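# Flip a long sand core end for end in its mould

## Task

Reverse the long sand core lying in the mould so its other end faces the opposite way: its rounded nose must rest in the semicircular notch and the core must be fully seated in its seat, with the gripper(s) released from it at the end.

## Robot and tools

Robot: two arms, left_arm and right_arm, each a six-joint arm with a two-finger parallel gripper. All positions and orientations are in one scene frame: origin on the table top midway between the arms, +x out over the table, +z up, left_arm on the +y side. The names left/right are arm names only, not image sides. Arm bases (URDF root links): left_arm at (-0.044, +0.280, 0) m, quat_wxyz (+0.998, 0, 0, -0.062); right_arm at (-0.013, -0.261, 0) m, quat_wxyz (+0.995, 0, 0, -0.099).

Gripper frame: fingers point along the gripper's +z axis and close along its y axis. end_effector_position is the point between the pads, roughly 1 cm short of the fingertips. Joint ranges (rad), base to hand: waist -2.618 to 3.054, shoulder 0.000 to 3.142, elbow 0.000 to 3.142, wrist pitch -1.571 to 1.571, wrist yaw -1.571 to 1.571, wrist roll -2.094 to 2.094. A wrist camera sits on each gripper and has collision volume.

Row format (shared by tools): 16 numbers, one flat list covering both arms: left_arm x, y, z, qw, qx, qy, qz, opening, then right_arm in the same 8-number order. x, y, z is an absolute target for end_effector_position in metres; qw, qx, qy, qz is an absolute target orientation (w first); both in the scene frame. Opening runs -1 (closed) to +1 (fully open, 0.094 m). Both arms must always be given; to keep an arm still, repeat the exact pose from the last result before it stopped, plus its intended opening. To hold an orientation, resend the same quaternion each row rather than copying a possibly drifted reported one.

execute_actions(actions): a list of up to 15 actions; each action is a table of up to 15 rows, each row applied for one 1/30 s control step; a short table holds its final row for the rest of the 15 steps (each action is 0.5 s). An empty list just returns state and images. An action is rejected for both arms if any target lies more than 0.6 m from that gripper's current position along any gripper axis; a malformed action, or a first action failing that check, rejects the whole call.

move(target, speed, blocking): target is one 16-number row of absolute poses. Each gripper travels a straight line toward its pose; all paths finish together, lasting 0.5 to 10 s (cut off at 10 s). speed is m/s, 0.002 to 0.5, default 0.25; rotation is capped at twice that in rad/s. Rotation takes the shorter way. Paths ignore obstacles and the other arm. Openings are applied at the start. Faster contact and targets set deeper past contact push harder. blocking=false returns after 0.5 s while motion continues; then only wait or stop are accepted until a result shows the move ended.

wait(seconds): 0 to 10 s; arms hold their last command; returns early if a running move ends. stop(): brakes the running move (fingers keep moving). zoom_image(camera, region): camera is cam_head_left, cam_head_right, cam_left_wrist or cam_right_wrist; region [x0, y0, x1, y1] in pixels of that 504x504 image, top-left origin, at most 504x504. read_manual(section) gives licence texts only. finished_scene(scene) ends the numbered scene irreversibly and reports success; the next scene's task arrives in its result.

Controller behaviour: each control step the command is clipped to within 70 mm and 16 degrees of the measured pose, then solved by damped IK, favouring position over orientation. Far targets need several actions; after an action the arm only continues to its last clipped pose. Arms often finish a centimetre or more off, usually low. Reported hand positions can be off, more at long reach.

Results: a state line per arm (position, quat_wxyz), grip_measured (finger opening on the command scale; the last Joint positions value is opening in metres, each gripper off by up to about 1 mm), joint torques, Hand target lines (current clipped goal), images from all four cameras and changed calibration. move adds a 'move:' line: ending (done, off_target, moving, held, fault) and limits (paced = pose clipped; held = a check blocked some steps, after which the arm can jump faster than speed), plus each gripper's distance from its pose. 'pose unreachable' means the clearance check altered or blocked that arm's command. FAULT / OVER-TEMPERATURE FAULT lines mean an arm stopped; MOTOR HOT warns from 75 °C (stop at 90 °C, collapse at 100 °C), so avoid long heavy holds.

Gripping: fingers go where grip_measured will read the commanded value; command about 0.03 below grip_measured for a firm hold, less for a lighter one. Pad force limit about 50-62 N.

Avoid: objects leaving the table, dropping or slipping the core, slamming or hard pushes, and arms colliding or pressing on each other. Brief external tugs on held parts or pushes on loose objects may occur. Faster, smoother, lower-effort solutions are better; release the core fully seated before ending the scene.

Each tool is called after "Emit:" as name(argument=value, ...) on one line, values as JSON.

## Session

Emit:
execute_actions(actions=[])

Scene clock: 0.00 s.
left_arm: end_effector_position=(+0.3305, +0.3431, +0.3633) grip_measured=+1.000 end_effector_quat_wxyz=(+0.750, +0.110, +0.649, +0.062) | right_arm: end_effector_position=(+0.1333, +0.2298, +0.3360) grip_measured=+1.000 end_effector_quat_wxyz=(+0.720, -0.413, +0.507, +0.233)
Joint positions: left_arm=[0.493 1.068 0.746 0.469 0.451 0.185 0.094] | right_arm=[ 1.622  1.643  1.067  0.738  0.421 -0.437  0.094]
Joint velocities: left_arm=[ 0.007 -0.012  0.007 -0.066  0.007 -0.022  0.   ] | right_arm=[-0.012 -0.002 -0.007  0.051 -0.022 -0.095  0.   ]
Joint torques (N m, as the arm reports them, + toward a larger angle): no reading
Motor temperatures (°C, as the motors report them): left_arm=[21 23 23 23 24 23] | right_arm=[22 21 22 21 25 23]
Hand target (left_arm): +0.329, +0.342, +0.371; +0.755, +0.111, +0.643, +0.065
Hand target (right_arm): +0.133, +0.227, +0.350; +0.728, -0.401, +0.501, +0.242

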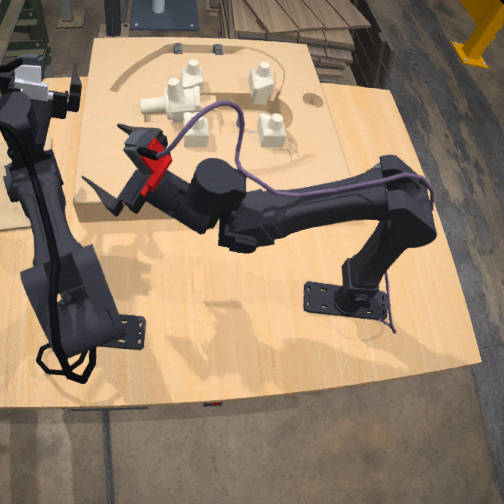

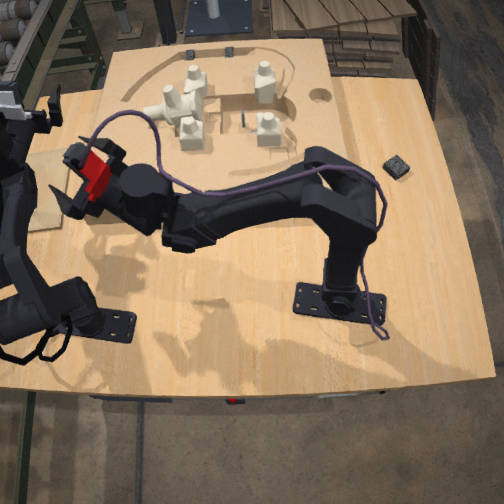

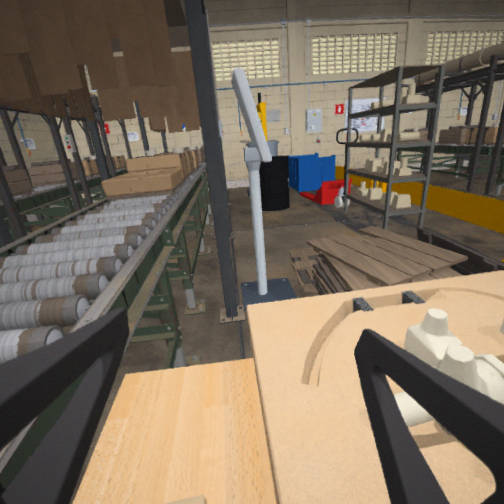

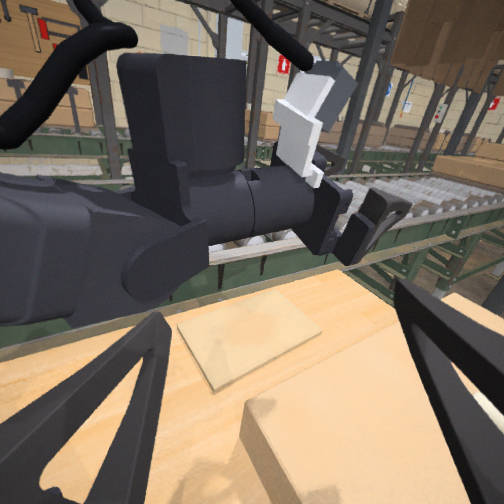

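Emit:
zoom_image(camera="cam_head_right", region=[90, 30, 350, 180])

Emit:
zoom_image(camera="cam_head_left", region=[80, 30, 340, 180])

Region (90, 30, 350, 180) of cam_head_right's 504x504 image, scaled by 1.938, with more detail than that image has; it fills the top 291 rows of this view, and the rest is white.

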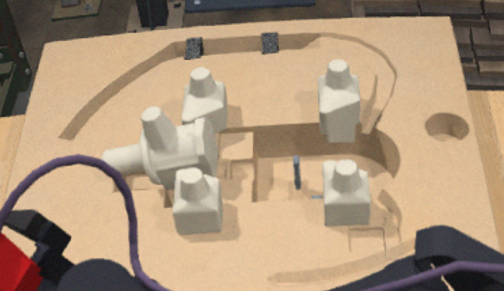

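Region (80, 30, 340, 180) of cam_head_left's 504x504 image, scaled by 1.938, with more detail than that image has; it fills the top 291 rows of this view, and the rest is white.

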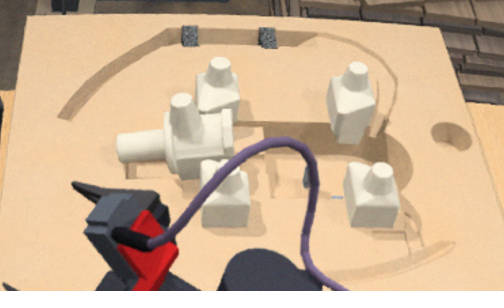

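Emit:
move(target=[0.40,0.14,0.30,0.337,0.155,0.927,-0.056,1, 0.2,-0.4,0.25,0.483,0.224,0.837,-0.129,1], speed=0.3)

Scene clock: 6.23 s.
left_arm: end_effector_position=(+0.3996, +0.1447, +0.2913) grip_measured=+1.000 end_effector_quat_wxyz=(+0.332, +0.153, +0.928, -0.066) | right_arm: end_effector_position=(+0.1955, -0.4009, +0.2386) grip_measured=+1.000 end_effector_quat_wxyz=(+0.457, +0.236, +0.850, -0.112)
Joint positions: left_arm=[-0.155  1.792  1.988 -1.078  0.052  0.03   0.094] | right_arm=[-0.514  0.667  0.817 -0.751 -0.167 -0.083  0.094]
Joint velocities: left_arm=[-0.007 -0.002 -0.007 -0.022  0.051 -0.007  0.   ] | right_arm=[-0.007 -0.007  0.007 -0.022 -0.007  0.037  0.   ]
Joint torques (N m, as the arm reports them, + toward a larger angle): left_arm=[-0.69 -6.74  9.34  1.28  0.1  -0.06] | right_arm=[-0.58  1.67  9.97  2.03 -0.11 -0.08]
Motor temperatures (°C, as the motors report them): left_arm=[21 23 24 24 24 23] | right_arm=[22 22 23 23 25 23]
Hand target (left_arm): +0.401, +0.141, +0.300; +0.340, +0.154, +0.925, -0.071
Hand target (right_arm): +0.199, -0.404, +0.253; +0.473, +0.229, +0.843, -0.118
Off the commanded pose (left_arm): 0.010 m, 1 deg.
Off the commanded pose (right_arm): 0.012 m, 4 deg.
move: off_target (right_arm)
camera_calibration (this result's frames):
cam_left_wrist: T_world_to_cam=[[-0.239674, -0.960588, 0.140809, 0.189158], [-0.958181, 0.210688, -0.193646, 0.447326], [0.156347, -0.181333, -0.970914, 0.34784], [0, 0, 0, 1]] pos_world=[0.419572, 0.150531, 0.39771]
cam_right_wrist: T_world_to_cam=[[-0.5767, -0.773495, -0.262911, -0.126744], [-0.715086, 0.633557, -0.295396, 0.491747], [0.395056, 0.0176488, -0.918488, 0.248695], [0, 0, 0, 1]] pos_world=[0.180299, -0.413975, 0.34036]

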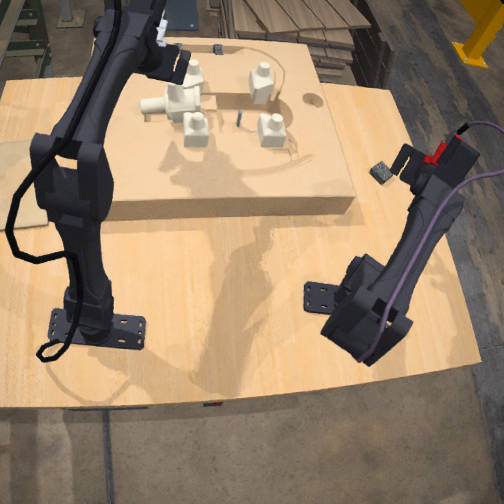

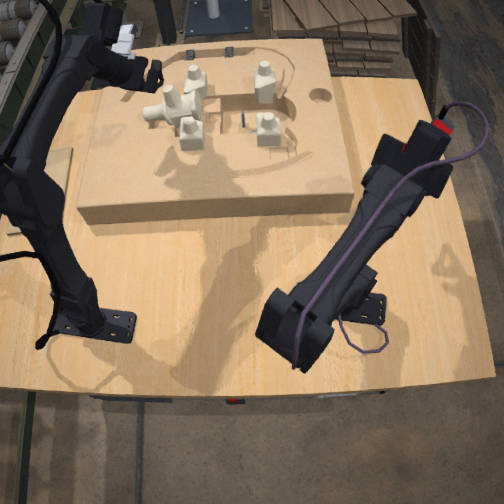

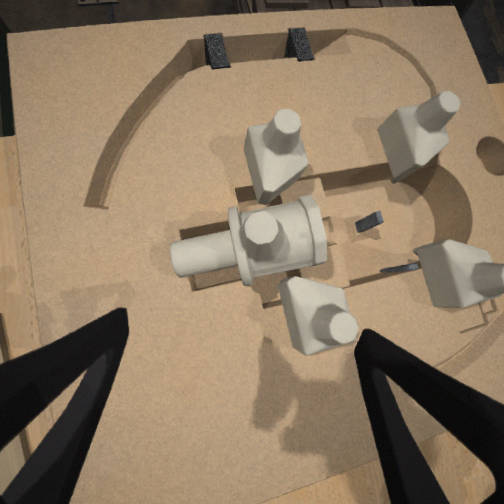

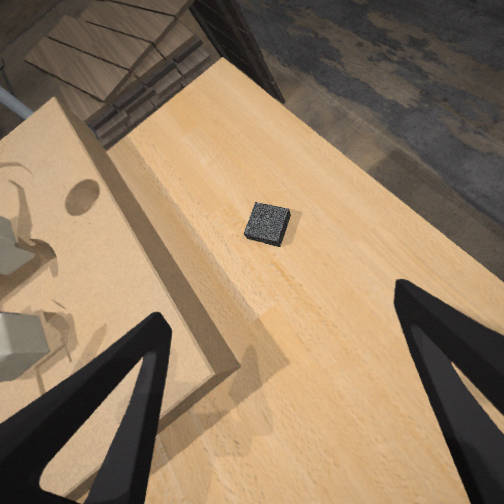

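Emit:
zoom_image(camera="cam_left_wrist", region=[140, 90, 440, 370])

Region (140, 90, 440, 370) of cam_left_wrist's 504x504 image, scaled by 1.680, with more detail than that image has; it fills the top 470 rows of this view, and the rest is white.

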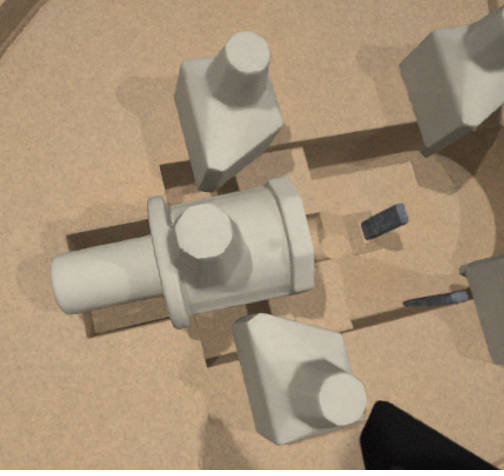

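Emit:
move(target=[0.432,0.0915,0.21,0.2586,0.0337,0.9653,-0.0090,1, 0.2,-0.4,0.25,0.483,0.224,0.837,-0.129,1], speed=0.2)

Scene clock: 11.17 s.
left_arm: end_effector_position=(+0.4306, +0.0913, +0.2003) grip_measured=+1.000 end_effector_quat_wxyz=(+0.246, +0.037, +0.968, -0.013) | right_arm: end_effector_position=(+0.1995, -0.4005, +0.2421) grip_measured=+1.000 end_effector_quat_wxyz=(+0.467, +0.227, +0.846, -0.122)
Joint positions: left_arm=[-0.313  2.118  2.182 -1.161 -0.163 -0.321  0.094] | right_arm=[-0.483  0.658  0.805 -0.717 -0.139 -0.082  0.094]
Joint velocities: left_arm=[-0.007  0.007  0.012 -0.051 -0.022  0.022  0.   ] | right_arm=[-0.007  0.002  0.012  0.007  0.037 -0.066  0.   ]
Joint torques (N m, as the arm reports them, + toward a larger angle): left_arm=[-0.33 -9.45  9.38  1.04 -0.27 -0.08] | right_arm=[ 0.77 -1.01  7.21  2.16  0.03  0.11]
Motor temperatures (°C, as the motors report them): left_arm=[21 23 25 24 24 23] | right_arm=[22 22 24 25 25 23]
Hand target (left_arm): +0.433, +0.091, +0.209; +0.256, +0.033, +0.966, -0.012
Hand target (right_arm): +0.200, -0.400, +0.250; +0.483, +0.224, +0.837, -0.129
Off the commanded pose (left_arm): 0.010 m, 2 deg.
Off the commanded pose (right_arm): 0.008 m, 2 deg.
move: done
camera_calibration (this result's frames):
cam_left_wrist: T_world_to_cam=[[0.0328146, -0.993611, 0.107985, 0.0503439], [-0.999418, -0.0336287, -0.00572635, 0.473018], [0.00932117, -0.107735, -0.994136, 0.306158], [0, 0, 0, 1]] pos_world=[0.468237, 0.0989132, 0.301635]
cam_right_wrist: T_world_to_cam=[[-0.567405, -0.785729, -0.246336, -0.133963], [-0.715427, 0.618517, -0.324962, 0.496573], [0.407695, -0.00814938, -0.913082, 0.236125], [0, 0, 0, 1]] pos_world=[0.182983, -0.410473, 0.343968]

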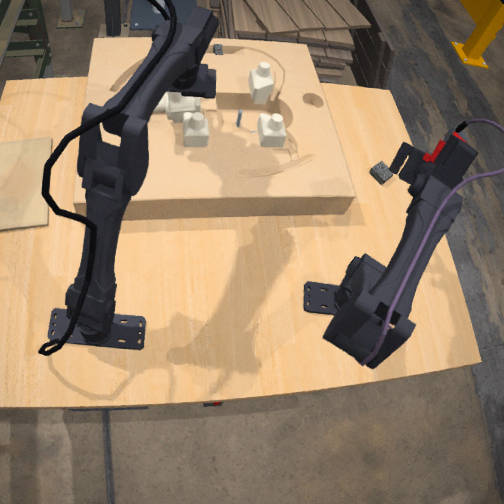

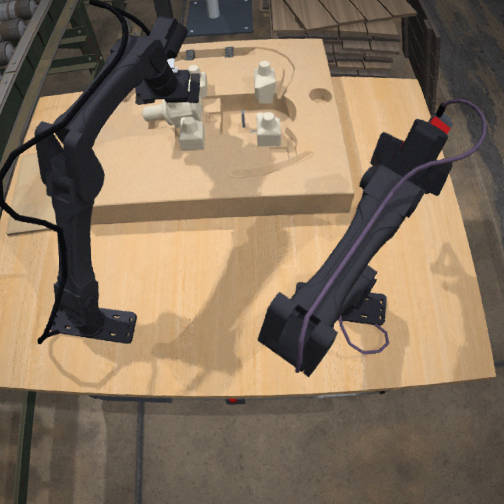

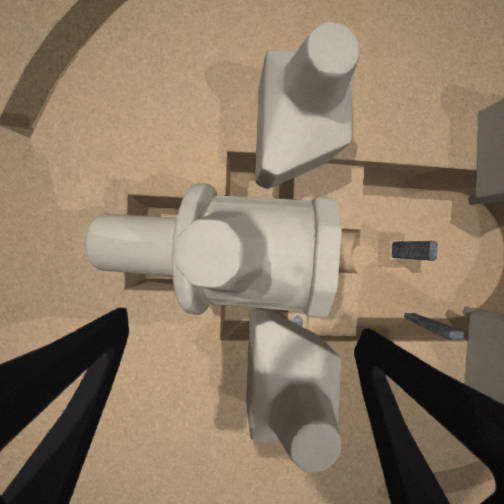

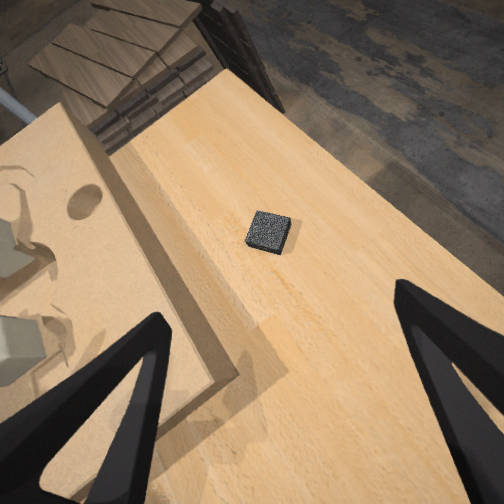

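Emit:
move(target=[0.467,0.101,0.196,0.2606,0.0110,0.9608,-0.0931,0.3, 0.2,-0.4,0.25,0.483,0.224,0.837,-0.129,1], speed=0.08)

Scene clock: 15.23 s.
left_arm: end_effector_position=(+0.4617, +0.1014, +0.1944) grip_measured=+0.302 end_effector_quat_wxyz=(+0.255, +0.010, +0.963, -0.088) | right_arm: end_effector_position=(+0.1995, -0.4005, +0.2421) grip_measured=+1.000 end_effector_quat_wxyz=(+0.467, +0.227, +0.846, -0.122)
Joint positions: left_arm=[-0.217  2.151  2.182 -1.055  0.001 -0.319  0.061] | right_arm=[-0.483  0.658  0.805 -0.717 -0.138 -0.082  0.094]
Joint velocities: left_arm=[ 0.012  0.002  0.002  0.007  0.066 -0.007 -0.001] | right_arm=[ 0.007 -0.007 -0.002  0.022 -0.007  0.007  0.   ]
Joint torques (N m, as the arm reports them, + toward a larger angle): left_arm=[ 0.5  -9.48  7.7   1.3   0.03  0.06] | right_arm=[ 0.58 -1.21  7.25  2.06  0.05  0.1 ]
Motor temperatures (°C, as the motors report them): left_arm=[21 24 25 24 24 23] | right_arm=[22 22 24 26 25 23]
Hand target (left_arm): +0.467, +0.101, +0.197; +0.263, +0.012, +0.960, -0.092
Hand target (right_arm): +0.200, -0.400, +0.250; +0.483, +0.224, +0.837, -0.129
Off the commanded pose (left_arm): 0.006 m, 1 deg.
Off the commanded pose (right_arm): 0.008 m, 2 deg.
move: done
camera_calibration (this result's frames):
cam_left_wrist: T_world_to_cam=[[0.0443641, -0.963398, 0.26438, 0.0212775], [-0.998713, -0.0492764, -0.0119743, 0.506935], [0.0245638, -0.263509, -0.964344, 0.304074], [0, 0, 0, 1]] pos_world=[0.49787, 0.125605, 0.293677]
cam_right_wrist: T_world_to_cam=[[-0.56781, -0.785401, -0.246448, -0.133791], [-0.715093, 0.618932, -0.324909, 0.496667], [0.407718, -0.00825377, -0.913071, 0.236085], [0, 0, 0, 1]] pos_world=[0.182939, -0.410534, 0.343961]

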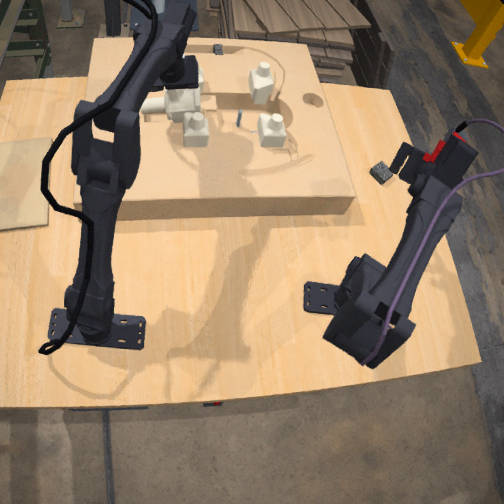

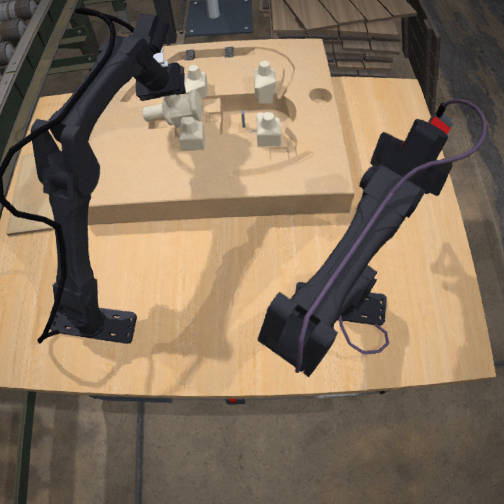

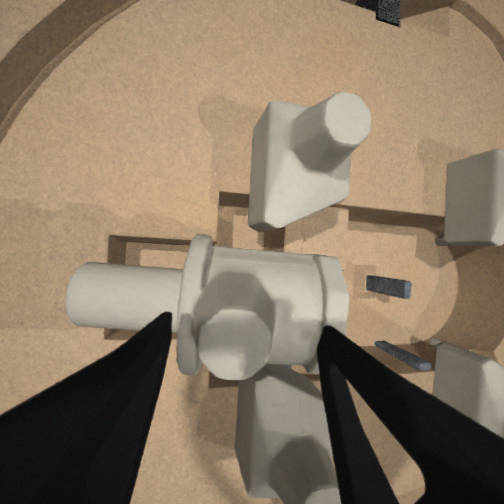

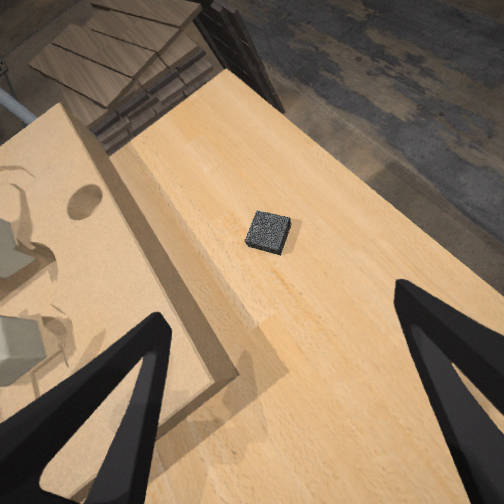

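Emit:
move(target=[0.474,0.0995,0.188,0.2606,0.0110,0.9608,-0.0931,0.3, 0.2,-0.4,0.25,0.483,0.224,0.837,-0.129,1], speed=0.05)

Scene clock: 16.37 s.
left_arm: end_effector_position=(+0.4666, +0.0999, +0.1791) grip_measured=+0.302 end_effector_quat_wxyz=(+0.246, +0.011, +0.965, -0.087) | right_arm: end_effector_position=(+0.1995, -0.4005, +0.2421) grip_measured=+1.000 end_effector_quat_wxyz=(+0.467, +0.227, +0.846, -0.122)
Joint positions: left_arm=[-0.215  2.184  2.182 -1.042  0.006 -0.318  0.061] | right_arm=[-0.483  0.658  0.805 -0.717 -0.138 -0.082  0.094]
Joint velocities: left_arm=[ 0.017 -0.002  0.012  0.095 -0.007  0.037  0.   ] | right_arm=[-0.007 -0.002  0.002 -0.051 -0.007 -0.022  0.   ]
Joint torques (N m, as the arm reports them, + toward a larger angle): left_arm=[ 0.61 -9.93  8.85  1.28  0.03  0.03] | right_arm=[ 0.61 -0.97  7.08  2.12  0.04  0.07]
Motor temperatures (°C, as the motors report them): left_arm=[21 24 25 24 24 23] | right_arm=[22 22 24 26 25 23]
Hand target (left_arm): +0.474, +0.100, +0.188; +0.261, +0.011, +0.961, -0.093
Hand target (right_arm): +0.200, -0.400, +0.250; +0.483, +0.224, +0.837, -0.129
Off the commanded pose (left_arm): 0.012 m, 2 deg.
Off the commanded pose (right_arm): 0.008 m, 2 deg.
move: off_target (left_arm)
camera_calibration (this result's frames):
cam_left_wrist: T_world_to_cam=[[0.0481893, -0.964167, 0.260882, 0.0224948], [-0.998822, -0.0479887, 0.00714271, 0.508083], [0.00563262, -0.260919, -0.965344, 0.297542], [0, 0, 0, 1]] pos_world=[0.504725, 0.123705, 0.277732]
cam_right_wrist: T_world_to_cam=[[-0.56781, -0.785401, -0.246448, -0.133791], [-0.715093, 0.618932, -0.324909, 0.496667], [0.407718, -0.00825377, -0.913071, 0.236085], [0, 0, 0, 1]] pos_world=[0.182939, -0.410534, 0.343961]

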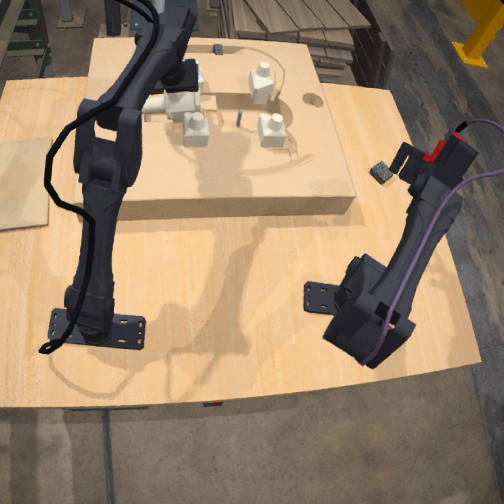

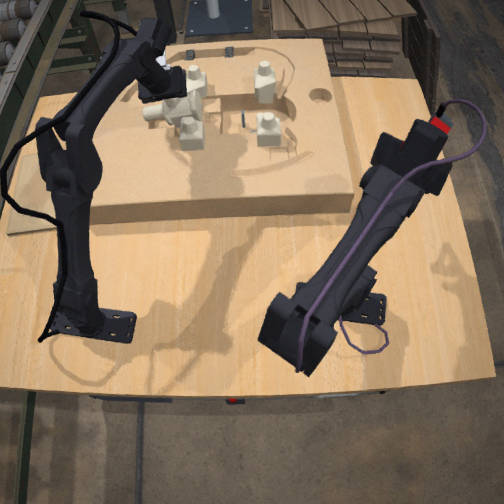

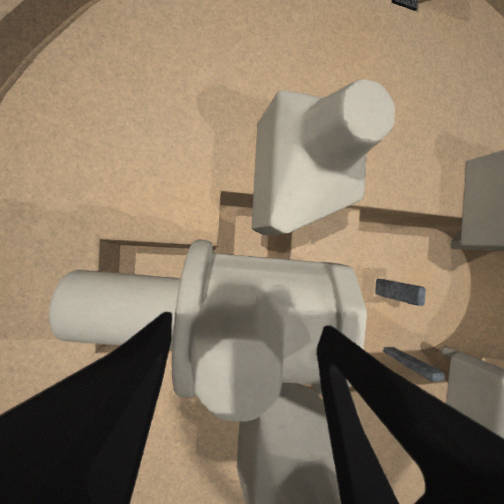

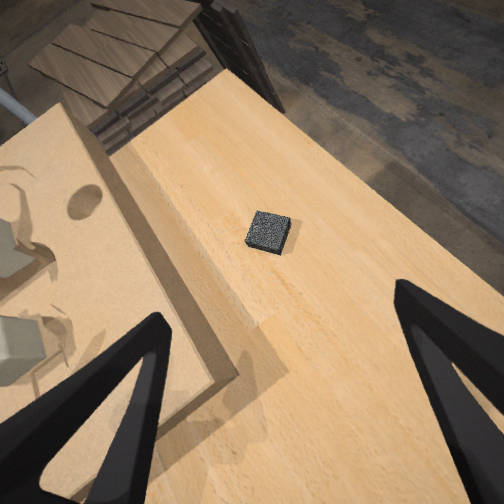

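Emit:
move(target=[0.474,0.101,0.196,0.2606,0.0110,0.9608,-0.0931,0.3, 0.2,-0.4,0.25,0.483,0.224,0.837,-0.129,1], speed=0.05)

Scene clock: 17.47 s.
left_arm: end_effector_position=(+0.4695, +0.0996, +0.1895) grip_measured=+0.302 end_effector_quat_wxyz=(+0.254, +0.011, +0.963, -0.090) | right_arm: end_effector_position=(+0.1995, -0.4005, +0.2421) grip_measured=+1.000 end_effector_quat_wxyz=(+0.467, +0.227, +0.846, -0.122)
Joint positions: left_arm=[-0.214  2.188  2.22  -1.056  0.008 -0.317  0.061] | right_arm=[-0.483  0.658  0.805 -0.717 -0.138 -0.082  0.094]
Joint velocities: left_arm=[-0.012  0.002 -0.007  0.022 -0.081 -0.022  0.   ] | right_arm=[ 0.002 -0.007 -0.002 -0.022  0.007  0.007  0.   ]
Joint torques (N m, as the arm reports them, + toward a larger angle): left_arm=[ 0.68 -9.54  9.51  1.1   0.06  0.07] | right_arm=[ 0.74 -1.12  7.21  2.14  0.05  0.12]
Motor temperatures (°C, as the motors report them): left_arm=[21 24 25 24 24 23] | right_arm=[22 22 24 26 25 23]
Hand target (left_arm): +0.474, +0.101, +0.196; +0.261, +0.011, +0.961, -0.093
Hand target (right_arm): +0.200, -0.400, +0.250; +0.483, +0.224, +0.837, -0.129
Off the commanded pose (left_arm): 0.008 m, 1 deg.
Off the commanded pose (right_arm): 0.008 m, 2 deg.
move: done
camera_calibration (this result's frames):
cam_left_wrist: T_world_to_cam=[[0.0429396, -0.962227, 0.26884, 0.0201533], [-0.998806, -0.0476238, -0.010923, 0.51424], [0.0233136, -0.268049, -0.963123, 0.29946], [0, 0, 0, 1]] pos_world=[0.505779, 0.124152, 0.288616]
cam_right_wrist: T_world_to_cam=[[-0.56781, -0.785401, -0.246448, -0.133791], [-0.715093, 0.618932, -0.324909, 0.496667], [0.407718, -0.00825377, -0.913071, 0.236085], [0, 0, 0, 1]] pos_world=[0.182939, -0.410534, 0.343961]

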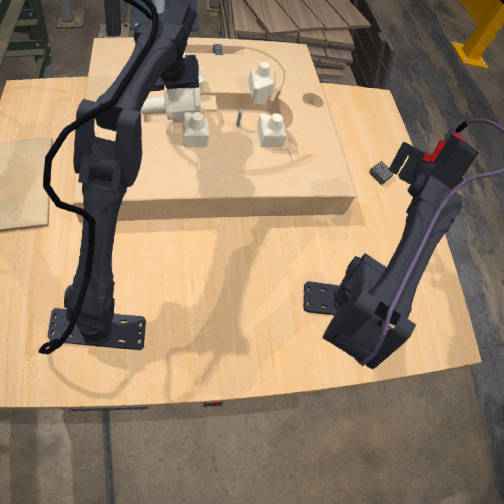

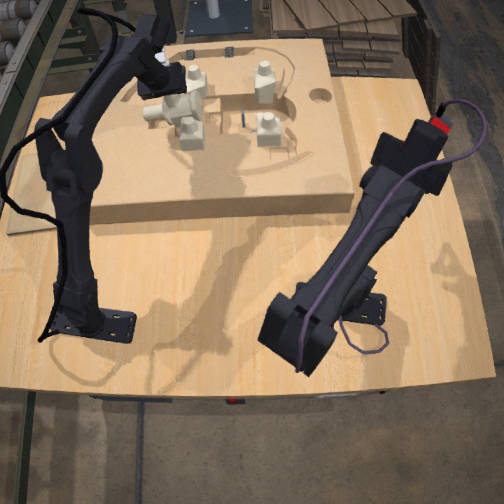

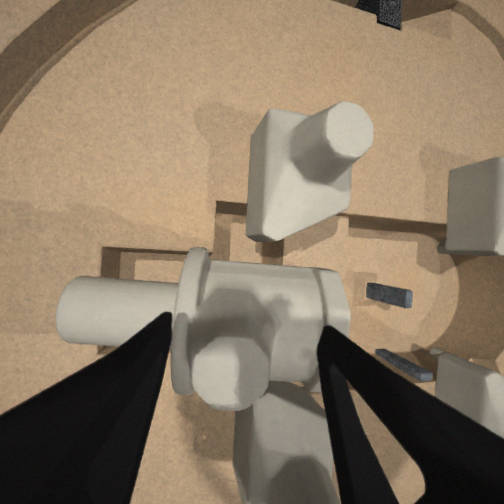

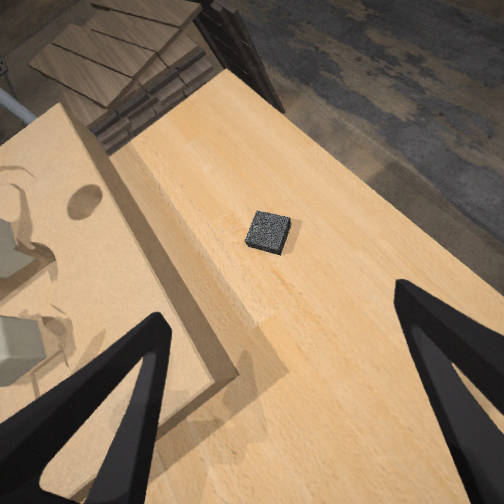

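Emit:
move(target=[0.474,0.101,0.196,0.2606,0.0110,0.9608,-0.0931,-0.5, 0.2,-0.4,0.25,0.483,0.224,0.837,-0.129,1], speed=0.05)

Scene clock: 18.40 s.
left_arm: end_effector_position=(+0.4698, +0.1050, +0.1886) grip_measured=-0.322 end_effector_quat_wxyz=(+0.253, +0.005, +0.964, -0.085) | right_arm: end_effector_position=(+0.1995, -0.4005, +0.2421) grip_measured=+1.000 end_effector_quat_wxyz=(+0.467, +0.227, +0.846, -0.122)
Joint positions: left_arm=[-0.207  2.188  2.22  -1.063 -0.001 -0.318  0.032] | right_arm=[-0.483  0.658  0.805 -0.717 -0.138 -0.082  0.094]
Joint velocities: left_arm=[ 0.002  0.007 -0.002  0.022 -0.022  0.007 -0.001] | right_arm=[-0.002  0.007 -0.017 -0.022 -0.095 -0.022  0.   ]
Joint torques (N m, as the arm reports them, + toward a larger angle): left_arm=[-0.02 -9.65  9.58  1.17  0.17  0.05] | right_arm=[ 0.71 -1.16  7.22  2.11  0.02  0.08]
Motor temperatures (°C, as the motors report them): left_arm=[21 25 25 24 24 23] | right_arm=[22 22 24 27 25 23]
Hand target (left_arm): +0.474, +0.101, +0.196; +0.261, +0.011, +0.961, -0.093
Hand target (right_arm): +0.200, -0.400, +0.250; +0.483, +0.224, +0.837, -0.129
Off the commanded pose (left_arm): 0.009 m, 2 deg.
Off the commanded pose (right_arm): 0.008 m, 2 deg.
move: done
camera_calibration (this result's frames):
cam_left_wrist: T_world_to_cam=[[0.0561528, -0.963803, 0.260635, 0.0210987], [-0.998171, -0.0600417, -0.00697615, 0.51508], [0.0223726, -0.259767, -0.965412, 0.300057], [0, 0, 0, 1]] pos_world=[0.506241, 0.129206, 0.287773]
cam_right_wrist: T_world_to_cam=[[-0.56781, -0.785401, -0.246448, -0.133791], [-0.715093, 0.618932, -0.324909, 0.496667], [0.407718, -0.00825377, -0.913071, 0.236085], [0, 0, 0, 1]] pos_world=[0.182939, -0.410534, 0.343961]

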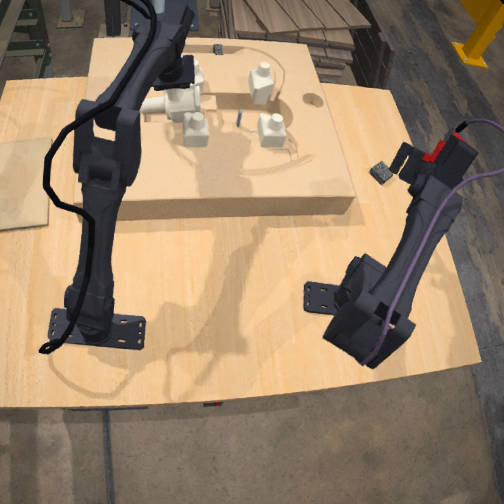

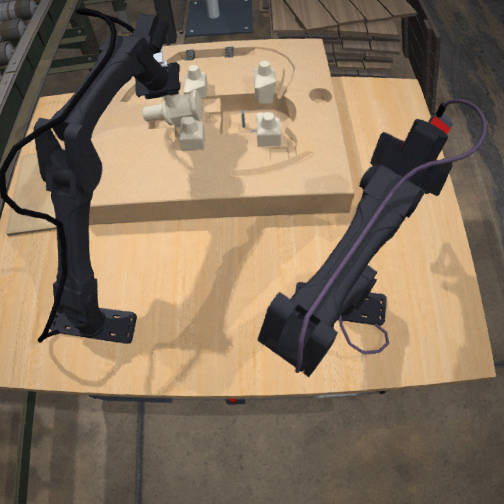

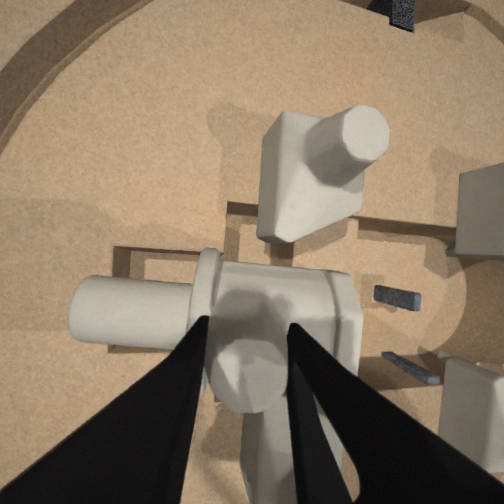

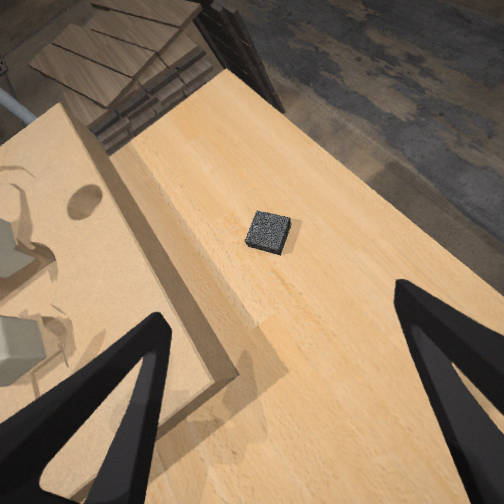

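Emit:
move(target=[0.472,0.108,0.235,0.2586,0.0337,0.9653,-0.0090,-0.37, 0.2,-0.4,0.25,0.483,0.224,0.837,-0.129,1], speed=0.06)

Scene clock: 23.50 s.
left_arm: end_effector_position=(+0.4663, +0.1069, +0.1944) grip_measured=-0.323 end_effector_quat_wxyz=(+0.216, +0.034, +0.976, -0.010) | right_arm: end_effector_position=(+0.1995, -0.4005, +0.2421) grip_measured=+1.000 end_effector_quat_wxyz=(+0.467, +0.227, +0.846, -0.122)
Joint positions: left_arm=[-0.245  2.473  2.811 -1.49  -0.12  -0.274  0.032] | right_arm=[-0.483  0.658  0.805 -0.717 -0.138 -0.082  0.094]
Joint velocities: left_arm=[-0.012  0.1    0.203 -0.11   0.022  0.007  0.002] | right_arm=[ 0.012 -0.007  0.012  0.022  0.022  0.037  0.   ]
Joint torques (N m, as the arm reports them, + toward a larger angle): left_arm=[ -0.45 -13.43  10.37   1.15  -0.44   0.1 ] | right_arm=[ 0.67 -1.28  7.09  2.09  0.05  0.08]
Motor temperatures (°C, as the motors report them): left_arm=[21 25 25 24 24 23] | right_arm=[22 22 24 28 25 23]
Hand target (left_arm): +0.468, +0.109, +0.233; +0.265, +0.033, +0.964, -0.012
Hand target (right_arm): +0.200, -0.400, +0.250; +0.483, +0.224, +0.837, -0.129
Off the commanded pose (left_arm): 0.041 m, 5 deg.
Off the commanded pose (right_arm): 0.008 m, 2 deg.
move: off_target (left_arm)
camera_calibration (this result's frames):
cam_left_wrist: T_world_to_cam=[[0.0469567, -0.993963, 0.0991564, 0.0604707], [-0.997495, -0.0414017, 0.0573564, 0.496873], [-0.0529049, -0.101601, -0.993417, 0.329846], [0, 0, 0, 1]] pos_world=[0.51024, 0.11419, 0.29318]
cam_right_wrist: T_world_to_cam=[[-0.56781, -0.785401, -0.246448, -0.133791], [-0.715093, 0.618932, -0.324909, 0.496667], [0.407718, -0.00825377, -0.913071, 0.236085], [0, 0, 0, 1]] pos_world=[0.182939, -0.410534, 0.343961]

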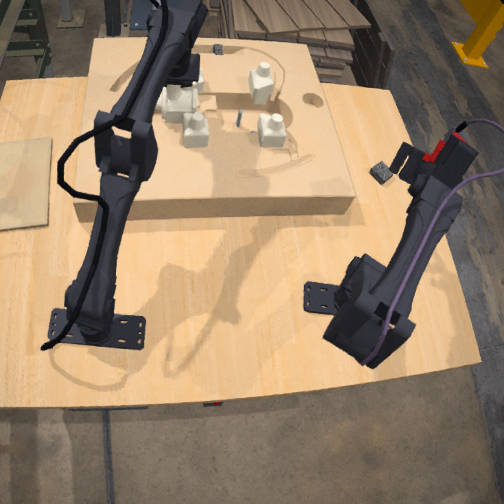

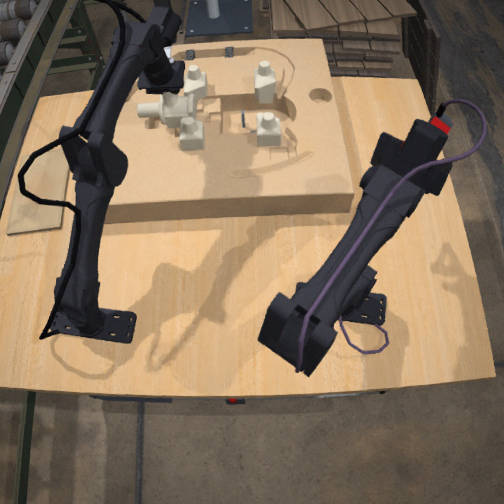

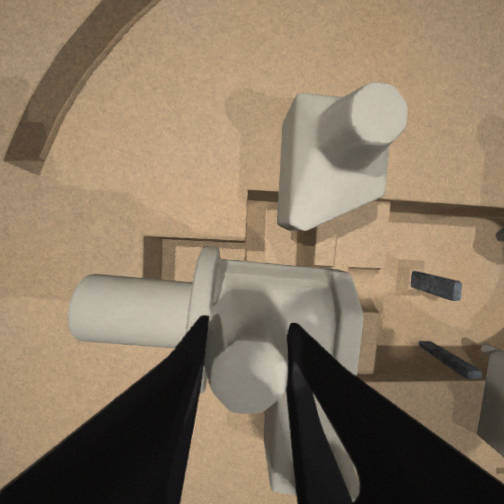

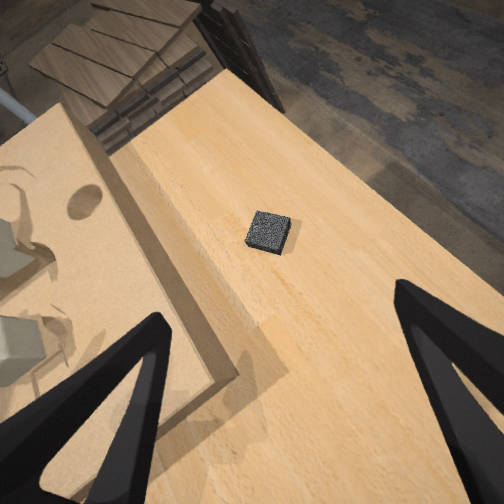

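Emit:
move(target=[0.462,0.125,0.24,0.3418,0.0328,0.9391,-0.0119,-0.37, 0.2,-0.4,0.25,0.483,0.224,0.837,-0.129,1], speed=0.06)

Scene clock: 26.37 s.
left_arm: end_effector_position=(+0.4598, +0.1165, +0.1938) grip_measured=-0.323 end_effector_quat_wxyz=(+0.287, +0.038, +0.957, -0.011) | right_arm: end_effector_position=(+0.1995, -0.4005, +0.2421) grip_measured=+1.000 end_effector_quat_wxyz=(+0.467, +0.227, +0.846, -0.122)
Joint positions: left_arm=[-0.245  2.093  2.071 -0.986 -0.157 -0.244  0.032] | right_arm=[-0.483  0.658  0.805 -0.717 -0.138 -0.082  0.094]
Joint velocities: left_arm=[-0.012  0.002  0.017 -0.007  0.022  0.037 -0.   ] | right_arm=[-0.002  0.007  0.007 -0.007 -0.037  0.007  0.   ]
Joint torques (N m, as the arm reports them, + toward a larger angle): left_arm=[  0.43 -14.43   7.27   1.42  -0.53   0.16] | right_arm=[ 0.71 -1.13  7.23  2.08  0.05  0.08]
Motor temperatures (°C, as the motors report them): left_arm=[21 26 25 24 24 23] | right_arm=[22 22 24 28 25 23]
Hand target (left_arm): +0.461, +0.125, +0.240; +0.341, +0.033, +0.939, -0.009
Hand target (right_arm): +0.200, -0.400, +0.250; +0.483, +0.224, +0.837, -0.129
Off the commanded pose (left_arm): 0.047 m, 7 deg.
Off the commanded pose (right_arm): 0.008 m, 2 deg.
move: off_target (left_arm)
camera_calibration (this result's frames):
cam_left_wrist: T_world_to_cam=[[0.0230183, -0.993631, 0.11031, 0.0792445], [-0.99544, -0.0329962, -0.0894995, 0.517337], [0.0925692, -0.107747, -0.989859, 0.263038], [0, 0, 0, 1]] pos_world=[0.488805, 0.124151, 0.29793]
cam_right_wrist: T_world_to_cam=[[-0.56781, -0.785401, -0.246448, -0.133791], [-0.715093, 0.618932, -0.324909, 0.496667], [0.407718, -0.00825377, -0.913071, 0.236085], [0, 0, 0, 1]] pos_world=[0.182939, -0.410534, 0.343961]

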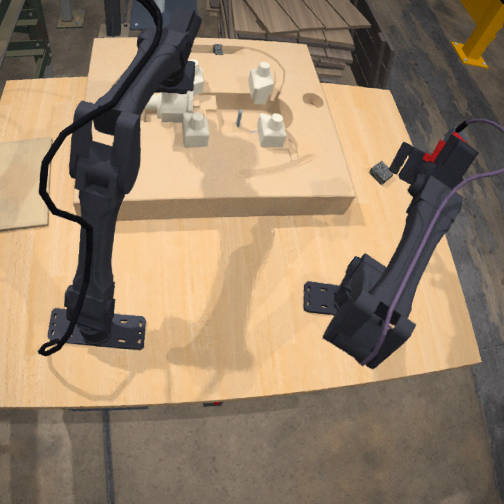

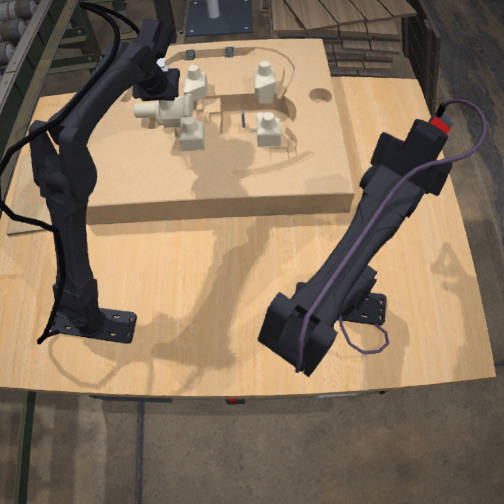

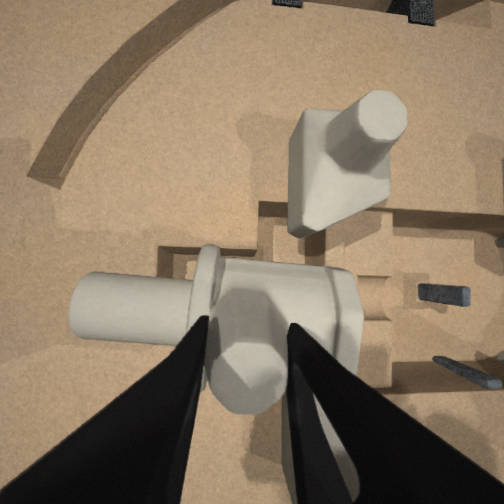

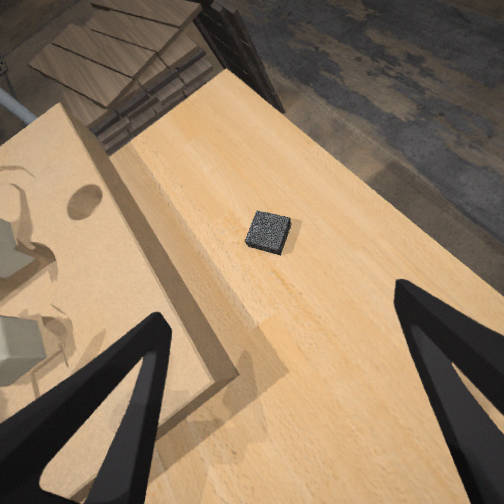

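Emit:
move(target=[0.455,0.13,0.30,0.36,0.0328,0.932,-0.0119,-0.37, 0.2,-0.4,0.25,0.483,0.224,0.837,-0.129,1], speed=0.06)

Scene clock: 29.33 s.
left_arm: end_effector_position=(+0.4416, +0.1295, +0.2412) grip_measured=-0.323 end_effector_quat_wxyz=(+0.284, +0.042, +0.958, +0.005) | right_arm: end_effector_position=(+0.1995, -0.4005, +0.2421) grip_measured=+1.000 end_effector_quat_wxyz=(+0.467, +0.227, +0.846, -0.122)
Joint positions: left_arm=[-0.242  2.081  2.255 -1.197 -0.182 -0.226  0.032] | right_arm=[-0.483  0.658  0.805 -0.717 -0.138 -0.082  0.094]
Joint velocities: left_arm=[-0.017 -0.002 -0.002 -0.095  0.022 -0.066 -0.001] | right_arm=[ 0.012 -0.002 -0.002  0.007  0.022 -0.066  0.   ]
Joint torques (N m, as the arm reports them, + toward a larger angle): left_arm=[  0.35 -12.83  11.87   1.56  -0.31   0.1 ] | right_arm=[ 0.88 -1.01  7.2   2.13  0.04  0.11]
Motor temperatures (°C, as the motors report them): left_arm=[21 27 25 24 24 23] | right_arm=[22 22 24 28 25 23]
Hand target (left_arm): +0.448, +0.132, +0.300; +0.360, +0.033, +0.932, -0.010
Hand target (right_arm): +0.200, -0.400, +0.250; +0.483, +0.224, +0.837, -0.129
Off the commanded pose (left_arm): 0.060 m, 10 deg.
Off the commanded pose (right_arm): 0.008 m, 2 deg.
move: off_target (left_arm); limits=paced
camera_calibration (this result's frames):
cam_left_wrist: T_world_to_cam=[[0.0241774, -0.996765, 0.076642, 0.0953565], [-0.995886, -0.0307113, -0.0852537, 0.502792], [0.0873317, -0.0742655, -0.993407, 0.31186], [0, 0, 0, 1]] pos_world=[0.471183, 0.13365, 0.345361]
cam_right_wrist: T_world_to_cam=[[-0.56781, -0.785401, -0.246448, -0.133791], [-0.715093, 0.618932, -0.324909, 0.496667], [0.407718, -0.00825377, -0.913071, 0.236085], [0, 0, 0, 1]] pos_world=[0.182939, -0.410534, 0.343961]

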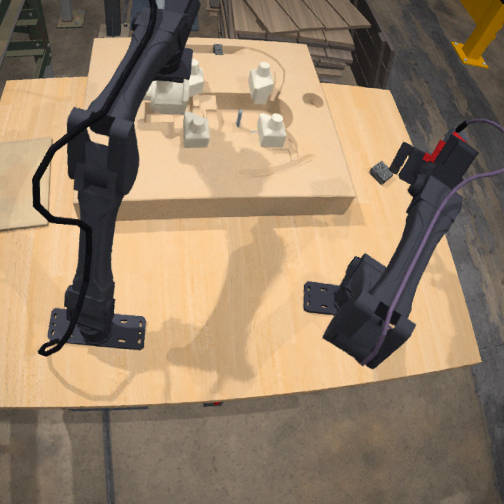

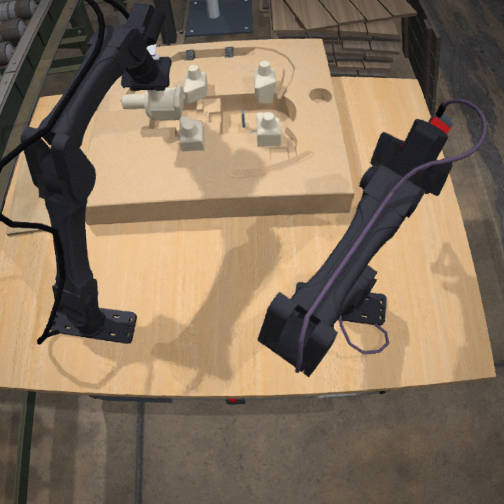

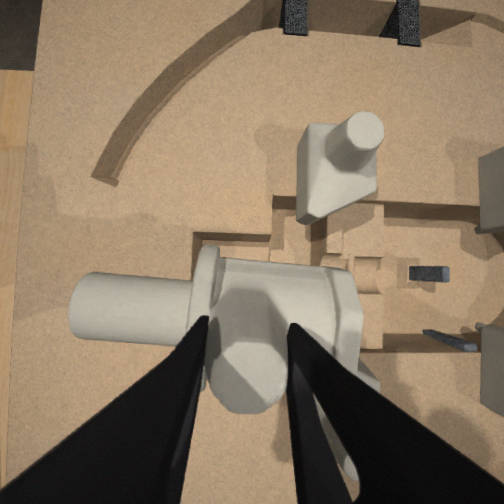

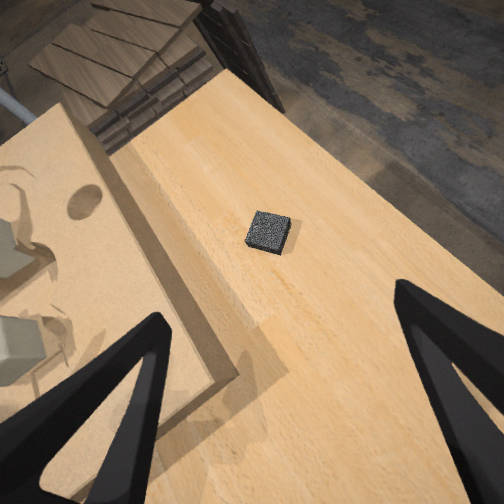

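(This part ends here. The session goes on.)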